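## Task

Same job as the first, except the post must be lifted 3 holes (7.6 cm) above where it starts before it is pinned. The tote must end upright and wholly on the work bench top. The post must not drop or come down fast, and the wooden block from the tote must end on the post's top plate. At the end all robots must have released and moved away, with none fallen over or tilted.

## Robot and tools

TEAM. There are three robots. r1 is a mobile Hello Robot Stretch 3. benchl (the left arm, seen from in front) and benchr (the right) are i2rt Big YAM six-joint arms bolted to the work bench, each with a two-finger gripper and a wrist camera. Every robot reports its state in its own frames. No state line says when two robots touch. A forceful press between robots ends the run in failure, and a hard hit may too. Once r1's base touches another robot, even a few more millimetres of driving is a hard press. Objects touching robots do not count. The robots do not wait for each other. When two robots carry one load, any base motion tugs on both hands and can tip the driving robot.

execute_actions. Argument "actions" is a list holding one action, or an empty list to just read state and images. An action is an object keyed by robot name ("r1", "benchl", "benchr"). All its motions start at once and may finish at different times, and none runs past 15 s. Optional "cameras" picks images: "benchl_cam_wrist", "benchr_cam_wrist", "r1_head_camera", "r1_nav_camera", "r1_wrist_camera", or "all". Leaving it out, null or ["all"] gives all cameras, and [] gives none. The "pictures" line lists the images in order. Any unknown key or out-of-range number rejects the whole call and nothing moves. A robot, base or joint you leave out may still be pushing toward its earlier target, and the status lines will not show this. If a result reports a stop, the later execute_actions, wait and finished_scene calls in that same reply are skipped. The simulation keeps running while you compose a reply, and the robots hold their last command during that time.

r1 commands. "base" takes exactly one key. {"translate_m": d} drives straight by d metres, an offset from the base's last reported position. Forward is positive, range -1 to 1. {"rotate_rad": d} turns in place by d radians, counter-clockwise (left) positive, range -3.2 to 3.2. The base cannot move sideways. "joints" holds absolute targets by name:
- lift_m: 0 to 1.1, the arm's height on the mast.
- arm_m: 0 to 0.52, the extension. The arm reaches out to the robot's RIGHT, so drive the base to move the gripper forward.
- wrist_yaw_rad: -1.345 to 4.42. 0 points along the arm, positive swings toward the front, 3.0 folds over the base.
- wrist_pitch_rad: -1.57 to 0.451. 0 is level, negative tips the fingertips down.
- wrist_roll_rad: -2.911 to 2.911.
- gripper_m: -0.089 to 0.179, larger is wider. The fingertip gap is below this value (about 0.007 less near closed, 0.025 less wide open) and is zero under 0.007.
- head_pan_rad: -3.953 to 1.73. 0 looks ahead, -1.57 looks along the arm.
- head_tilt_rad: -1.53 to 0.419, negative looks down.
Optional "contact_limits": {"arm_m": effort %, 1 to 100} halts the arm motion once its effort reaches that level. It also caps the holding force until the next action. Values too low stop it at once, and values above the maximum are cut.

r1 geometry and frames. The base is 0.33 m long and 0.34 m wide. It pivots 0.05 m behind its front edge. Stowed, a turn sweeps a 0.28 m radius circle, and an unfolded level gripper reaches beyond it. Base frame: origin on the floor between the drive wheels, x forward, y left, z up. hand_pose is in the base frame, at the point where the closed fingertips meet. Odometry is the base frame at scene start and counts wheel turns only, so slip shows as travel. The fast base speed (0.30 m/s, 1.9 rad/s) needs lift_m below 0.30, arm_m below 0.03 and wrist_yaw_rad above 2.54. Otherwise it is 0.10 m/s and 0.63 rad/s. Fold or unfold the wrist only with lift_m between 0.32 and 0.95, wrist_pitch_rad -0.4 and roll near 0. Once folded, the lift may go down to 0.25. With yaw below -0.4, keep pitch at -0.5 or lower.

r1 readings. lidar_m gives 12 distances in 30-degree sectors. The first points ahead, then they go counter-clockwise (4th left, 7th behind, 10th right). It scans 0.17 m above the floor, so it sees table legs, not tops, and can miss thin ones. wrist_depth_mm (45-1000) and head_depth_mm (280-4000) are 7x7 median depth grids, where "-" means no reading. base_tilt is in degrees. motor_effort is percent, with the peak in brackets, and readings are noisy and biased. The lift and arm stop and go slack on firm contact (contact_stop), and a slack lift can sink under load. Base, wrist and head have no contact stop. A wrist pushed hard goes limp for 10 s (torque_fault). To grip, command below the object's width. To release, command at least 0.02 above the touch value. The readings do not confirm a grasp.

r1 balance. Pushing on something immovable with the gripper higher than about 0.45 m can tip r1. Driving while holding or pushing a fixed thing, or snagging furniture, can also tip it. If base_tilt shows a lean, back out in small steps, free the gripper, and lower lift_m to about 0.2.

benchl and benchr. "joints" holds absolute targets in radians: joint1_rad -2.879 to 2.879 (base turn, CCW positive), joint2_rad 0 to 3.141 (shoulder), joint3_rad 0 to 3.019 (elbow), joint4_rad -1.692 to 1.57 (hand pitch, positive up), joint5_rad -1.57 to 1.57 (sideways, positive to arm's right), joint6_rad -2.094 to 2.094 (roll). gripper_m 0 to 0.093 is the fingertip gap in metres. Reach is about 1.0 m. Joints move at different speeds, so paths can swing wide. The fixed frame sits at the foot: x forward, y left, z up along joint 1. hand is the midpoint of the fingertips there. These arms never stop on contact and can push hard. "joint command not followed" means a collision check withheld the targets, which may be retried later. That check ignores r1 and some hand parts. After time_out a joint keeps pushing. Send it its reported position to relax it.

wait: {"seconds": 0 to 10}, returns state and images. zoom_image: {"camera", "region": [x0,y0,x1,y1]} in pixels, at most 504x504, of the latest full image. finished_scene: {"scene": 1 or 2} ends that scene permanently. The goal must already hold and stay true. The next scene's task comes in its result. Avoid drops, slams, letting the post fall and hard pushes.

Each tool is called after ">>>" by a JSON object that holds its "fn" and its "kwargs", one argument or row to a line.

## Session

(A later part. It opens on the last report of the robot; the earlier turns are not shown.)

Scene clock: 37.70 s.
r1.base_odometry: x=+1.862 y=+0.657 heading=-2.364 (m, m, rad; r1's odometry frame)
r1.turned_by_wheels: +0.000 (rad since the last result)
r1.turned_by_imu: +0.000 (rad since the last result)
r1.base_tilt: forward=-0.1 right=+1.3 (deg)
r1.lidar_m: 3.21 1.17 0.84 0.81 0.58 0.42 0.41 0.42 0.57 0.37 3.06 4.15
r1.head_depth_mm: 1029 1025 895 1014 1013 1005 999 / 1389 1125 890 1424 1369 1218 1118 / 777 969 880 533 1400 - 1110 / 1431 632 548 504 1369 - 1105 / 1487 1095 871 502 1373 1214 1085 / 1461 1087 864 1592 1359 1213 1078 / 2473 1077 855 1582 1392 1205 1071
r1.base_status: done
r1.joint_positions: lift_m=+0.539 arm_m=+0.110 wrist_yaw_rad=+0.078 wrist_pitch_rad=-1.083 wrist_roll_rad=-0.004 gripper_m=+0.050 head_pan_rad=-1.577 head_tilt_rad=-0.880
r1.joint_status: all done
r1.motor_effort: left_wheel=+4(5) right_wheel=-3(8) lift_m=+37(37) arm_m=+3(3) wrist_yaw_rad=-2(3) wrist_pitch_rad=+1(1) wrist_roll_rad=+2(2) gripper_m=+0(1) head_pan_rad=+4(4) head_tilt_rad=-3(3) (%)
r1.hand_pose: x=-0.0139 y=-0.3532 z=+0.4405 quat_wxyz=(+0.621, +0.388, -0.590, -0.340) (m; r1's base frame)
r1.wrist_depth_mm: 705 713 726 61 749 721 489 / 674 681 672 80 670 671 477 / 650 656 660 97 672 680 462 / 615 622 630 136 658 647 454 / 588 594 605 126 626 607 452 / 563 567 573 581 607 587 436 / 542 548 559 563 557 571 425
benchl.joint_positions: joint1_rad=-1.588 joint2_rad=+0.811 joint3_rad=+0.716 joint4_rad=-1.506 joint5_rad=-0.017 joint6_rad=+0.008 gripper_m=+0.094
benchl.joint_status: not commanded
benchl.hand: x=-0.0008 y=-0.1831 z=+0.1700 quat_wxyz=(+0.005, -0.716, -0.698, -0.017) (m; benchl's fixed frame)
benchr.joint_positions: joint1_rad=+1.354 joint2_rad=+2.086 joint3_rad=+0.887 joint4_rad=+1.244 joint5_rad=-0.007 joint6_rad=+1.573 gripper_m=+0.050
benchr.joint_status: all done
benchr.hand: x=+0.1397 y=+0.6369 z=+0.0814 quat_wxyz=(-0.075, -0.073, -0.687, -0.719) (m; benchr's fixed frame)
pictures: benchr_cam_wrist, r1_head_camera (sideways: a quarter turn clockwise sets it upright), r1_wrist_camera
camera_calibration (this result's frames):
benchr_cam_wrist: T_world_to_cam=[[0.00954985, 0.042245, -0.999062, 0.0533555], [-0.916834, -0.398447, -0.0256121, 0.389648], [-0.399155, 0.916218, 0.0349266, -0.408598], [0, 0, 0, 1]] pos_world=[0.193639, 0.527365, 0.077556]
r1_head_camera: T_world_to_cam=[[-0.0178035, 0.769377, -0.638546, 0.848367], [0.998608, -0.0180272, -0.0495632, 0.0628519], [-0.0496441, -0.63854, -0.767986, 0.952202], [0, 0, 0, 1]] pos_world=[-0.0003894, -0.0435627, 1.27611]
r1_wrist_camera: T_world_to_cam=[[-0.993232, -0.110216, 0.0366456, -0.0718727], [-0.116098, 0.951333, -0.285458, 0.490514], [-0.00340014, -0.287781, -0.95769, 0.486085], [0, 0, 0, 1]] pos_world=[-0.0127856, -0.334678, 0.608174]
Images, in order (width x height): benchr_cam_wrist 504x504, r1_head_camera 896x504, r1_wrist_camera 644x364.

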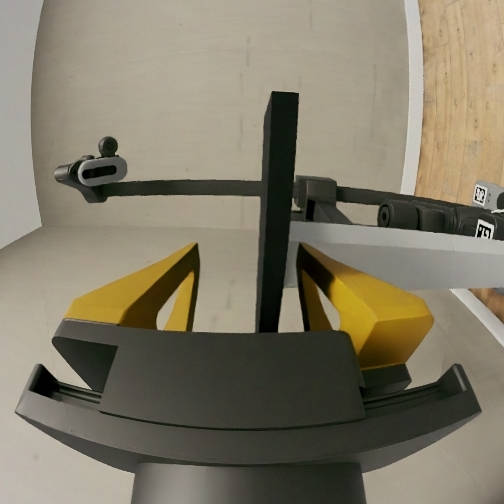

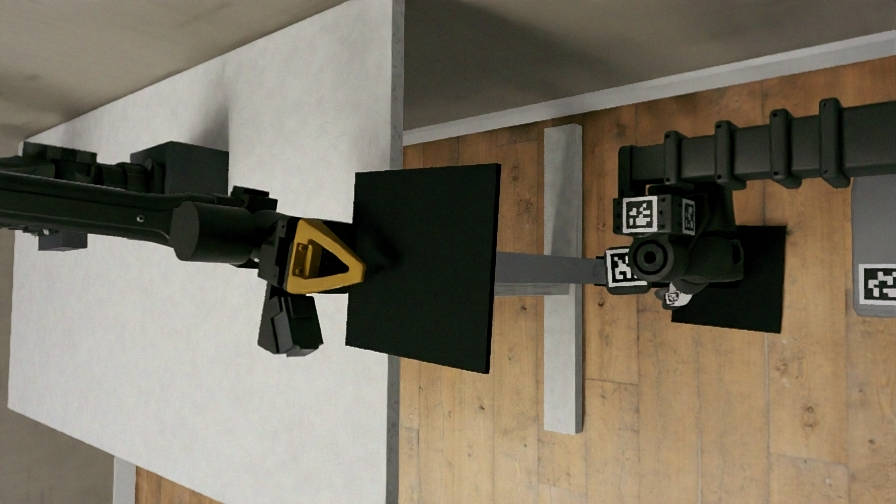

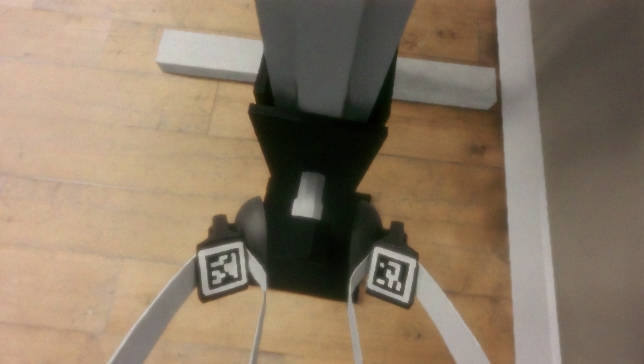

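>>> {"fn": "execute_actions", "kwargs": {
  "actions": [
    {"r1":{"joints":{"lift_m":0.551,"arm_m":0.115}},"benchr":{"joints":{"joint2_rad":2.1,"joint4_rad":1.215,"gripper_m":0}}}
  ],
  "cameras": []
}}

>>> {"fn": "execute_actions", "kwargs": {
  "actions": [
    {"r1":{"joints":{"gripper_m":-0.05}}}
  ],
  "cameras": ["r1_wrist_camera"]
}}

>>> {"fn": "execute_actions", "kwargs": {
  "actions": [
    {"r1":{"joints":{"arm_m":0.077}},"benchr":{"joints":{"joint2_rad":2.055,"joint4_rad":1.24}}}
  ],
  "cameras": ["r1_wrist_camera"]
}}

>>> {"fn": "execute_actions", "kwargs": {
  "actions": [
    {"r1":{"joints":{"arm_m":0.067}},"benchr":{"joints":{"joint2_rad":2.0}}}
  ],
  "cameras": ["r1_wrist_camera"]
}}

Scene clock: 39.63 s.
r1.base_odometry: x=+1.862 y=+0.657 heading=-2.364 (m, m, rad; r1's odometry frame)
r1.turned_by_wheels: +0.000 (rad since the last result)
r1.turned_by_imu: +0.000 (rad since the last result)
r1.base_tilt: forward=-0.1 right=+1.3 (deg)
r1.lidar_m: 3.23 1.16 0.85 0.81 0.58 0.42 0.41 0.42 0.57 0.37 3.05 4.14
r1.head_depth_mm: 1023 1024 897 1005 1010 1007 997 / 1391 1130 890 1426 1358 1225 1116 / 778 966 881 534 1408 - 1105 / 1426 638 558 505 1370 1177 1108 / 1480 1095 871 502 1374 1217 1087 / 1464 1083 859 1580 1365 1214 1083 / 2483 1073 855 1573 1386 1208 1074
r1.base_status: not commanded
r1.joint_positions: lift_m=+0.550 arm_m=+0.115 wrist_yaw_rad=+0.078 wrist_pitch_rad=-1.083 wrist_roll_rad=-0.004 gripper_m=+0.050 head_pan_rad=-1.577 head_tilt_rad=-0.880
r1.joint_status: all done
r1.motor_effort: left_wheel=+4(4) right_wheel=-4(3) lift_m=+37(36) arm_m=+3(3) wrist_yaw_rad=-3(2) wrist_pitch_rad=+1(1) wrist_roll_rad=+2(2) gripper_m=+0(0) head_pan_rad=+4(4) head_tilt_rad=-3(3) (%)
r1.hand_pose: x=-0.0139 y=-0.3581 z=+0.4514 quat_wxyz=(+0.621, +0.389, -0.590, -0.340) (m; r1's base frame)
r1.wrist_depth_mm: 705 736 740 54 63 738 493 / 692 707 686 69 687 686 475 / 643 664 674 98 698 687 460 / 632 635 633 127 660 657 451 / 606 603 613 189 632 623 449 / 577 585 591 585 605 598 439 / 555 563 573 573 584 574 426
benchl.joint_positions: joint1_rad=-1.588 joint2_rad=+0.811 joint3_rad=+0.716 joint4_rad=-1.506 joint5_rad=-0.017 joint6_rad=+0.008 gripper_m=+0.094
benchl.joint_status: not commanded
benchl.hand: x=-0.0008 y=-0.1831 z=+0.1700 quat_wxyz=(+0.005, -0.716, -0.698, -0.017) (m; benchl's fixed frame)
benchr.joint_positions: joint1_rad=+1.354 joint2_rad=+2.089 joint3_rad=+0.887 joint4_rad=+1.216 joint5_rad=-0.007 joint6_rad=+1.586 gripper_m=+0.006
benchr.joint_status: gripper_m off_target (ended at +0.006, target +0.000); the others done
benchr.hand: x=+0.1397 y=+0.6370 z=+0.0728 quat_wxyz=(-0.069, -0.079, -0.698, -0.709) (m; benchr's fixed frame)
pictures: none
No camera images: the call's "cameras" was empty. Leave "cameras" out to get every camera's image.

Scene clock: 41.13 s.
r1.base_odometry: x=+1.862 y=+0.657 heading=-2.364 (m, m, rad; r1's odometry frame)
r1.turned_by_wheels: +0.000 (rad since the last result)
r1.turned_by_imu: +0.000 (rad since the last result)
r1.base_tilt: forward=-0.1 right=+1.3 (deg)
r1.lidar_m: 3.21 1.16 0.85 0.81 0.58 0.42 0.41 0.42 0.57 0.37 3.05 4.17
r1.head_depth_mm: 1025 1015 893 1013 1008 1005 1003 / 1388 1125 887 1432 1363 1218 1116 / 774 967 879 534 1401 - 1106 / 1420 639 559 504 1371 1176 1111 / 1484 1095 868 501 1367 1210 1089 / 1461 1085 863 1594 1360 1213 1079 / 2499 1073 856 1578 1385 1205 1073
r1.base_status: not commanded
r1.joint_positions: lift_m=+0.550 arm_m=+0.115 wrist_yaw_rad=+0.068 wrist_pitch_rad=-1.090 wrist_roll_rad=+0.020 gripper_m=-0.049 head_pan_rad=-1.577 head_tilt_rad=-0.880
r1.joint_status: all done
r1.motor_effort: left_wheel=+3(4) right_wheel=-5(5) lift_m=+37(37) arm_m=+2(3) wrist_yaw_rad=+5(5) wrist_pitch_rad=+3(3) wrist_roll_rad=-8(7) gripper_m=-28(99) head_pan_rad=+5(4) head_tilt_rad=-3(3) (%)
r1.hand_pose: x=-0.0150 y=-0.3567 z=+0.4508 quat_wxyz=(+0.611, +0.383, -0.598, -0.350) (m; r1's base frame)
r1.wrist_depth_mm: 727 732 684 55 745 704 481 / 695 696 668 70 688 664 466 / 657 686 668 99 685 667 459 / 635 636 617 135 657 636 453 / 598 607 615 137 636 628 442 / 580 582 591 586 606 588 442 / 558 563 567 575 572 572 435
benchl.joint_positions: joint1_rad=-1.588 joint2_rad=+0.811 joint3_rad=+0.716 joint4_rad=-1.506 joint5_rad=-0.017 joint6_rad=+0.008 gripper_m=+0.094
benchl.joint_status: not commanded
benchl.hand: x=-0.0008 y=-0.1831 z=+0.1700 quat_wxyz=(+0.005, -0.716, -0.698, -0.017) (m; benchl's fixed frame)
benchr.joint_positions: joint1_rad=+1.354 joint2_rad=+2.089 joint3_rad=+0.887 joint4_rad=+1.216 joint5_rad=-0.007 joint6_rad=+1.586 gripper_m=+0.006
benchr.joint_status: not commanded
benchr.hand: x=+0.1397 y=+0.6370 z=+0.0728 quat_wxyz=(-0.069, -0.079, -0.698, -0.709) (m; benchr's fixed frame)
pictures: r1_wrist_camera
camera_calibration (this result's frames):
r1_wrist_camera: T_world_to_cam=[[-0.996533, -0.0793058, 0.0251513, -0.0575441], [-0.0831761, 0.956672, -0.279036, 0.496139], [-0.00193228, -0.280161, -0.959951, 0.498704], [0, 0, 0, 1]] pos_world=[-0.0151141, -0.339488, 0.618619]
Images, in order (width x height): r1_wrist_camera 644x364.

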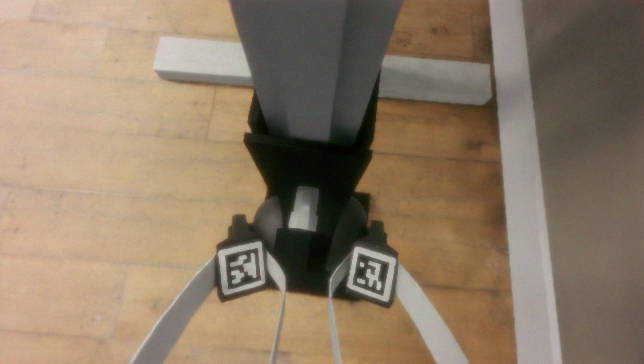

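Scene clock: 44.20 s.
r1.base_odometry: x=+1.862 y=+0.657 heading=-2.363 (m, m, rad; r1's odometry frame)
r1.turned_by_wheels: +0.000 (rad since the last result)
r1.turned_by_imu: +0.001 (rad since the last result)
r1.base_tilt: forward=+0.0 right=+1.4 (deg)
r1.lidar_m: 3.22 1.16 0.84 0.81 0.58 0.42 0.41 0.42 0.57 0.37 3.06 4.13
r1.head_depth_mm: 1027 1023 897 1015 1012 1005 995 / 1391 1128 886 1421 1358 1217 1107 / 777 961 878 524 1393 - 1110 / 1414 639 563 509 1376 - 1100 / 1474 1090 868 506 1374 1212 1081 / 1451 1084 860 1583 1361 1217 1081 / 2492 1077 851 1569 1381 1213 1076
r1.base_status: not commanded
r1.joint_positions: lift_m=+0.550 arm_m=+0.103 wrist_yaw_rad=+0.078 wrist_pitch_rad=-1.069 wrist_roll_rad=+0.006 gripper_m=-0.034 head_pan_rad=-1.576 head_tilt_rad=-0.880
r1.joint_status: arm_m contact_stop (moved -0.011 of -0.038)
r1.on_its_own: gripper_m is held at -0.035, not at your -0.050, by its stall guard, which is still easing; arm_m is slack since a contact_stop, until your next command for it (your +0.077 is given up)
r1.motor_effort: left_wheel=+7(8) right_wheel=-12(14) lift_m=+43(43) arm_m=-2(21) wrist_yaw_rad=-3(5) wrist_pitch_rad=-3(25) wrist_roll_rad=-2(8) gripper_m=-4(28) head_pan_rad=+4(4) head_tilt_rad=-3(3) (%)
r1.hand_pose: x=-0.0137 y=-0.3500 z=+0.4526 quat_wxyz=(+0.620, +0.383, -0.596, -0.338) (m; r1's base frame)
r1.wrist_depth_mm: 727 743 747 68 755 727 479 / 696 697 701 88 692 689 475 / 656 667 676 107 695 687 472 / 629 634 650 147 671 649 461 / 609 612 618 135 633 622 437 / 584 586 594 586 612 599 437 / 551 553 568 576 577 579 432
benchl.joint_positions: joint1_rad=-1.588 joint2_rad=+0.811 joint3_rad=+0.716 joint4_rad=-1.506 joint5_rad=-0.017 joint6_rad=+0.008 gripper_m=+0.094
benchl.joint_status: not commanded
benchl.hand: x=-0.0008 y=-0.1831 z=+0.1700 quat_wxyz=(+0.005, -0.716, -0.698, -0.017) (m; benchl's fixed frame)
benchr.joint_positions: joint1_rad=+1.354 joint2_rad=+2.088 joint3_rad=+0.887 joint4_rad=+1.206 joint5_rad=-0.007 joint6_rad=+1.586 gripper_m=+0.006
benchr.joint_status: all done
benchr.hand: x=+0.1397 y=+0.6371 z=+0.0711 quat_wxyz=(-0.069, -0.079, -0.701, -0.706) (m; benchr's fixed frame)
pictures: r1_wrist_camera
camera_calibration (this result's frames):
r1_wrist_camera: T_world_to_cam=[[-0.994393, -0.100773, 0.0320475, -0.0663261], [-0.105746, 0.948449, -0.298767, 0.49615], [-0.00028777, -0.300481, -0.953788, 0.492386], [0, 0, 0, 1]] pos_world=[-0.0133468, -0.329304, 0.61999]
Images, in order (width x height): r1_wrist_camera 644x364.

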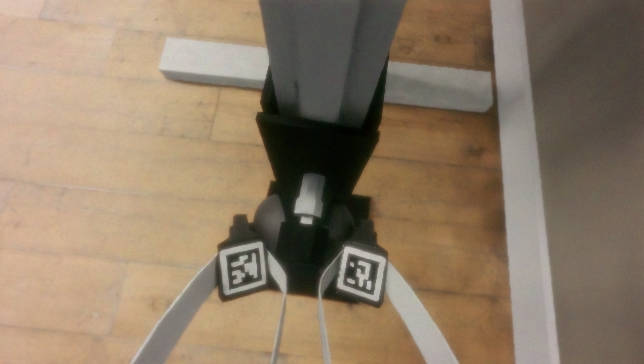

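not run: a stop came earlier in this reply.

>>> {"fn": "execute_actions", "kwargs": {
  "actions": [
    {"r1":{"joints":{"arm_m":0.085}}}
  ],
  "cameras": []
}}

>>> {"fn": "execute_actions", "kwargs": {
  "actions": [
    {"benchr":{"joints":{"joint2_rad":1.89,"joint4_rad":1.09}}}
  ],
  "cameras": ["r1_wrist_camera"]
}}

Scene clock: 45.93 s.
r1.base_odometry: x=+1.862 y=+0.657 heading=-2.363 (m, m, rad; r1's odometry frame)
r1.turned_by_wheels: +0.000 (rad since the last result)
r1.turned_by_imu: +0.000 (rad since the last result)
r1.base_tilt: forward=+0.0 right=+1.4 (deg)
r1.lidar_m: 3.21 1.16 0.84 0.81 0.58 0.42 0.41 0.42 0.57 0.37 3.06 4.15
r1.head_depth_mm: 1027 1023 895 1013 1008 1007 997 / 1377 1127 887 1426 1360 1218 1110 / 774 965 879 524 1386 - 1109 / 1413 638 562 510 1349 - 1105 / 1472 1092 867 506 1370 1212 1087 / 1462 1078 861 1577 1359 1213 1079 / 2509 1074 852 1576 1378 1214 1077
r1.base_status: not commanded
r1.joint_positions: lift_m=+0.550 arm_m=+0.087 wrist_yaw_rad=+0.078 wrist_pitch_rad=-1.023 wrist_roll_rad=+0.006 gripper_m=-0.028 head_pan_rad=-1.576 head_tilt_rad=-0.880
r1.joint_status: all done
r1.on_its_own: gripper_m is held at -0.029, not at your -0.050, by its stall guard, which is still easing; arm_m is at rest, and its effort (-15) is outside its rest range (-14 to +14)
r1.motor_effort: left_wheel=+6(7) right_wheel=-11(12) lift_m=+43(43) arm_m=-15(15) wrist_yaw_rad=-3(3) wrist_pitch_rad=-18(18) wrist_roll_rad=-2(2) gripper_m=-23(21) head_pan_rad=+4(4) head_tilt_rad=-3(3) (%)
r1.hand_pose: x=-0.0128 y=-0.3441 z=+0.4576 quat_wxyz=(+0.628, +0.369, -0.604, -0.323) (m; r1's base frame)
r1.wrist_depth_mm: 757 778 786 81 816 721 487 / 728 732 718 102 721 708 480 / 673 683 706 120 729 686 472 / 655 668 659 162 681 656 453 / 615 628 623 141 637 640 447 / 585 594 589 597 623 592 445 / 552 557 568 573 581 571 437
benchl.joint_positions: joint1_rad=-1.588 joint2_rad=+0.811 joint3_rad=+0.716 joint4_rad=-1.506 joint5_rad=-0.017 joint6_rad=+0.008 gripper_m=+0.094
benchl.joint_status: not commanded
benchl.hand: x=-0.0008 y=-0.1831 z=+0.1700 quat_wxyz=(+0.005, -0.716, -0.698, -0.017) (m; benchl's fixed frame)
benchr.joint_positions: joint1_rad=+1.354 joint2_rad=+2.088 joint3_rad=+0.887 joint4_rad=+1.206 joint5_rad=-0.007 joint6_rad=+1.586 gripper_m=+0.006
benchr.joint_status: not commanded
benchr.hand: x=+0.1397 y=+0.6371 z=+0.0711 quat_wxyz=(-0.069, -0.079, -0.701, -0.706) (m; benchr's fixed frame)
pictures: none
No camera images: the call's "cameras" was empty. Leave "cameras" out to get every camera's image.

Scene clock: 46.93 s.
r1.base_odometry: x=+1.862 y=+0.657 heading=-2.363 (m, m, rad; r1's odometry frame)
r1.turned_by_wheels: +0.000 (rad since the last result)
r1.turned_by_imu: +0.000 (rad since the last result)
r1.base_tilt: forward=-0.1 right=+1.4 (deg)
r1.lidar_m: 3.22 1.16 0.85 0.81 0.58 0.42 0.41 0.42 0.57 0.37 3.03 4.15
r1.head_depth_mm: 1027 1026 894 1013 1009 1005 995 / 1388 1128 887 1428 1352 1218 1104 / 791 965 833 1547 1382 - 1107 / 1411 545 508 462 1348 - 1108 / 1476 1091 512 459 1363 1212 1086 / 1454 1075 859 1554 1366 1215 1076 / 2495 1073 855 1578 1389 1209 1079
r1.base_status: not commanded
r1.joint_positions: lift_m=+0.550 arm_m=+0.087 wrist_yaw_rad=+0.078 wrist_pitch_rad=-1.022 wrist_roll_rad=+0.006 gripper_m=-0.025 head_pan_rad=-1.576 head_tilt_rad=-0.880
r1.joint_status: not commanded
r1.on_its_own: gripper_m is held at -0.026, not at your -0.050, by its stall guard, which is not easing now
r1.motor_effort: left_wheel=+6(6) right_wheel=-12(11) lift_m=+43(43) arm_m=-14(14) wrist_yaw_rad=-3(3) wrist_pitch_rad=-18(18) wrist_roll_rad=-2(2) gripper_m=-21(21) head_pan_rad=+4(4) head_tilt_rad=-3(3) (%)
r1.hand_pose: x=-0.0128 y=-0.3442 z=+0.4576 quat_wxyz=(+0.628, +0.369, -0.604, -0.323) (m; r1's base frame)
r1.wrist_depth_mm: 780 775 822 81 827 742 481 / 724 734 719 102 708 697 480 / 681 709 701 120 718 684 471 / 641 659 680 160 672 659 454 / 611 611 629 141 649 636 449 / 588 589 582 602 608 617 434 / 550 557 568 582 576 572 431
benchl.joint_positions: joint1_rad=-1.588 joint2_rad=+0.811 joint3_rad=+0.716 joint4_rad=-1.506 joint5_rad=-0.017 joint6_rad=+0.008 gripper_m=+0.094
benchl.joint_status: not commanded
benchl.hand: x=-0.0008 y=-0.1831 z=+0.1700 quat_wxyz=(+0.005, -0.716, -0.698, -0.017) (m; benchl's fixed frame)
benchr.joint_positions: joint1_rad=+1.353 joint2_rad=+1.941 joint3_rad=+0.878 joint4_rad=+1.062 joint5_rad=-0.007 joint6_rad=+1.588 gripper_m=+0.006
benchr.joint_status: all done
benchr.hand: x=+0.1403 y=+0.6388 z=+0.1249 quat_wxyz=(-0.068, -0.080, -0.703, -0.704) (m; benchr's fixed frame)
pictures: r1_wrist_camera
camera_calibration (this result's frames):
r1_wrist_camera: T_world_to_cam=[[-0.99443, -0.0999911, 0.033325, -0.0653267], [-0.10535, 0.933408, -0.343002, 0.507257], [0.00319126, -0.344602, -0.938743, 0.47692], [0, 0, 0, 1]] pos_world=[-0.0130454, -0.315663, 0.623872]
Images, in order (width x height): r1_wrist_camera 644x364.

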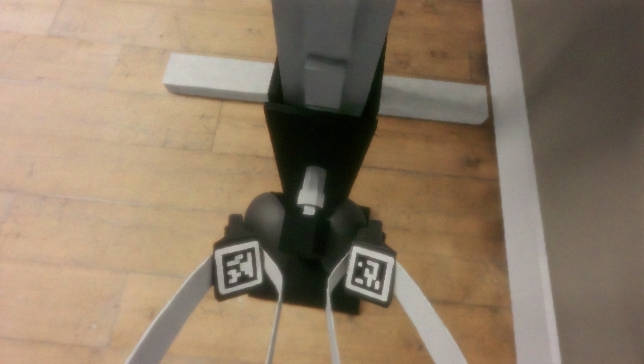

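>>> {"fn": "execute_actions", "kwargs": {
  "actions": [
    {"benchr":{"joints":{"joint2_rad":1.83,"joint3_rad":0.93,"joint4_rad":1.05}}}
  ],
  "cameras": []
}}

Scene clock: 48.00 s.
r1.base_odometry: x=+1.862 y=+0.657 heading=-2.363 (m, m, rad; r1's odometry frame)
r1.turned_by_wheels: +0.000 (rad since the last result)
r1.turned_by_imu: +0.000 (rad since the last result)
r1.base_tilt: forward=+0.0 right=+1.4 (deg)
r1.lidar_m: 3.20 1.16 0.84 0.81 0.58 0.42 0.41 0.42 0.58 0.37 3.05 4.14
r1.head_depth_mm: 1026 1025 899 1013 1011 1003 998 / 1384 1128 886 1422 1358 1218 1109 / 793 964 511 1540 1387 - 1107 / 1411 529 486 526 1360 - 1104 / 1476 1091 489 1129 1365 1210 1088 / 1458 1081 859 1552 1366 1215 1080 / 2478 1073 853 1571 1389 1203 1072
r1.base_status: not commanded
r1.joint_positions: lift_m=+0.550 arm_m=+0.087 wrist_yaw_rad=+0.078 wrist_pitch_rad=-1.022 wrist_roll_rad=+0.006 gripper_m=-0.025 head_pan_rad=-1.576 head_tilt_rad=-0.880
r1.joint_status: not commanded
r1.on_its_own: gripper_m is held at -0.026, not at your -0.050, by its stall guard, which is not easing now
r1.motor_effort: left_wheel=+6(6) right_wheel=-11(11) lift_m=+43(43) arm_m=-14(14) wrist_yaw_rad=-3(3) wrist_pitch_rad=-18(18) wrist_roll_rad=-2(1) gripper_m=-21(20) head_pan_rad=+4(4) head_tilt_rad=-3(3) (%)
r1.hand_pose: x=-0.0128 y=-0.3442 z=+0.4576 quat_wxyz=(+0.628, +0.369, -0.604, -0.323) (m; r1's base frame)
r1.wrist_depth_mm: 771 797 809 82 797 712 484 / 729 728 705 103 720 712 478 / 686 695 693 120 706 679 470 / 648 663 664 161 673 661 452 / 600 621 637 141 640 640 450 / 584 586 592 585 607 598 442 / 553 559 566 569 584 581 435
benchl.joint_positions: joint1_rad=-1.588 joint2_rad=+0.811 joint3_rad=+0.716 joint4_rad=-1.506 joint5_rad=-0.017 joint6_rad=+0.008 gripper_m=+0.094
benchl.joint_status: not commanded
benchl.hand: x=-0.0008 y=-0.1831 z=+0.1700 quat_wxyz=(+0.005, -0.716, -0.698, -0.017) (m; benchl's fixed frame)
benchr.joint_positions: joint1_rad=+1.353 joint2_rad=+1.901 joint3_rad=+0.878 joint4_rad=+1.019 joint5_rad=-0.007 joint6_rad=+1.588 gripper_m=+0.006
benchr.joint_status: all done
benchr.hand: x=+0.1405 y=+0.6386 z=+0.1398 quat_wxyz=(-0.068, -0.080, -0.704, -0.703) (m; benchr's fixed frame)
pictures: none
No camera images: the call's "cameras" was empty. Leave "cameras" out to get every camera's image.

>>> {"fn": "execute_actions", "kwargs": {
  "actions": [
    {"benchr":{"joints":{"joint2_rad":1.80}}}
  ],
  "cameras": []
}}

>>> {"fn": "execute_actions", "kwargs": {
  "actions": [
    {"r1":{"joints":{"arm_m":0.10,"gripper_m":0.05}}}
  ],
  "cameras": ["r1_wrist_camera"]
}}

>>> {"fn": "execute_actions", "kwargs": {
  "actions": [
    {"benchr":{"joints":{"joint2_rad":1.76,"joint4_rad":1.06}},"r1":{"joints":{"arm_m":0.07}}}
  ],
  "cameras": ["r1_wrist_camera"]
}}

Scene clock: 49.40 s.
r1.base_odometry: x=+1.862 y=+0.657 heading=-2.363 (m, m, rad; r1's odometry frame)
r1.turned_by_wheels: +0.000 (rad since the last result)
r1.turned_by_imu: +0.000 (rad since the last result)
r1.base_tilt: forward=+0.0 right=+1.4 (deg)
r1.lidar_m: 3.22 1.16 0.84 0.81 0.58 0.42 0.41 0.42 0.57 0.37 3.02 4.16
r1.head_depth_mm: 1026 1021 895 1010 1009 1003 994 / 1385 1127 887 1427 1367 1219 1106 / 797 970 493 1543 1389 - 1113 / 1419 520 475 527 1350 - 1107 / 1472 1098 472 1529 1363 1207 1086 / 1461 1081 861 1574 1364 1213 1080 / 2482 1077 854 1576 1380 1202 1076
r1.base_status: not commanded
r1.joint_positions: lift_m=+0.550 arm_m=+0.087 wrist_yaw_rad=+0.078 wrist_pitch_rad=-1.022 wrist_roll_rad=+0.006 gripper_m=-0.025 head_pan_rad=-1.576 head_tilt_rad=-0.880
r1.joint_status: not commanded
r1.on_its_own: gripper_m is held at -0.026, not at your -0.050, by its stall guard, which is not easing now
r1.motor_effort: left_wheel=+6(6) right_wheel=-11(11) lift_m=+43(43) arm_m=-14(14) wrist_yaw_rad=-3(3) wrist_pitch_rad=-18(18) wrist_roll_rad=-2(3) gripper_m=-21(20) head_pan_rad=+4(4) head_tilt_rad=-3(3) (%)
r1.hand_pose: x=-0.0128 y=-0.3442 z=+0.4576 quat_wxyz=(+0.628, +0.369, -0.604, -0.323) (m; r1's base frame)
r1.wrist_depth_mm: 765 782 795 81 815 719 482 / 735 729 712 102 726 704 481 / 686 691 692 120 699 693 469 / 649 660 661 162 689 659 453 / 608 611 638 141 651 635 450 / 578 593 583 588 617 603 440 / 552 558 572 569 584 571 436
benchl.joint_positions: joint1_rad=-1.588 joint2_rad=+0.811 joint3_rad=+0.716 joint4_rad=-1.506 joint5_rad=-0.017 joint6_rad=+0.008 gripper_m=+0.094
benchl.joint_status: not commanded
benchl.hand: x=-0.0008 y=-0.1831 z=+0.1700 quat_wxyz=(+0.005, -0.716, -0.698, -0.017) (m; benchl's fixed frame)
benchr.joint_positions: joint1_rad=+1.353 joint2_rad=+1.879 joint3_rad=+0.878 joint4_rad=+1.010 joint5_rad=-0.007 joint6_rad=+1.588 gripper_m=+0.006
benchr.joint_status: all done
benchr.hand: x=+0.1405 y=+0.6383 z=+0.1513 quat_wxyz=(-0.069, -0.080, -0.699, -0.707) (m; benchr's fixed frame)
pictures: none
No camera images: the call's "cameras" was empty. Leave "cameras" out to get every camera's image.

Scene clock: 50.63 s.
r1.base_odometry: x=+1.862 y=+0.657 heading=-2.364 (m, m, rad; r1's odometry frame)
r1.turned_by_wheels: +0.000 (rad since the last result)
r1.turned_by_imu: +0.000 (rad since the last result)
r1.base_tilt: forward=-0.1 right=+1.3 (deg)
r1.lidar_m: 3.20 1.16 0.84 0.81 0.58 0.42 0.41 0.42 0.57 0.37 3.04 4.15
r1.head_depth_mm: 1026 1026 895 1015 1010 1004 997 / 1390 1132 888 1423 1362 1211 1117 / 797 968 494 1550 1392 - 1112 / 1425 521 476 528 1375 - 1106 / 1476 1092 473 1523 1366 1210 1087 / 1458 1086 859 1585 1366 1214 1083 / 2477 1073 854 1574 1385 1205 1077
r1.base_status: not commanded
r1.joint_positions: lift_m=+0.550 arm_m=+0.100 wrist_yaw_rad=+0.078 wrist_pitch_rad=-1.082 wrist_roll_rad=+0.005 gripper_m=+0.050 head_pan_rad=-1.576 head_tilt_rad=-0.880
r1.joint_status: all done
r1.motor_effort: left_wheel=+3(6) right_wheel=-3(12) lift_m=+38(43) arm_m=+1(14) wrist_yaw_rad=-3(3) wrist_pitch_rad=+1(18) wrist_roll_rad=-3(2) gripper_m=+0(82) head_pan_rad=+4(4) head_tilt_rad=-3(3) (%)
r1.hand_pose: x=-0.0139 y=-0.3436 z=+0.4515 quat_wxyz=(+0.619, +0.387, -0.593, -0.341) (m; r1's base frame)
r1.wrist_depth_mm: 726 736 745 75 759 738 479 / 687 697 698 97 701 690 475 / 662 670 676 117 688 686 470 / 630 633 655 174 659 667 458 / 604 616 623 139 630 619 451 / 581 572 580 592 599 603 443 / 554 564 565 574 583 569 426
benchl.joint_positions: joint1_rad=-1.588 joint2_rad=+0.811 joint3_rad=+0.716 joint4_rad=-1.506 joint5_rad=-0.017 joint6_rad=+0.008 gripper_m=+0.094
benchl.joint_status: not commanded
benchl.hand: x=-0.0008 y=-0.1831 z=+0.1700 quat_wxyz=(+0.005, -0.716, -0.698, -0.017) (m; benchl's fixed frame)
benchr.joint_positions: joint1_rad=+1.353 joint2_rad=+1.879 joint3_rad=+0.878 joint4_rad=+1.010 joint5_rad=-0.007 joint6_rad=+1.588 gripper_m=+0.006
benchr.joint_status: not commanded
benchr.hand: x=+0.1405 y=+0.6383 z=+0.1512 quat_wxyz=(-0.069, -0.080, -0.699, -0.707) (m; benchr's fixed frame)
pictures: r1_wrist_camera
camera_calibration (this result's frames):
r1_wrist_camera: T_world_to_cam=[[-0.994187, -0.10268, 0.032377, -0.0666476], [-0.107654, 0.952036, -0.286424, 0.485321], [-0.00141414, -0.288244, -0.957556, 0.499246], [0, 0, 0, 1]] pos_world=[-0.0133073, -0.324982, 0.619221]
Images, in order (width x height): r1_wrist_camera 644x364.

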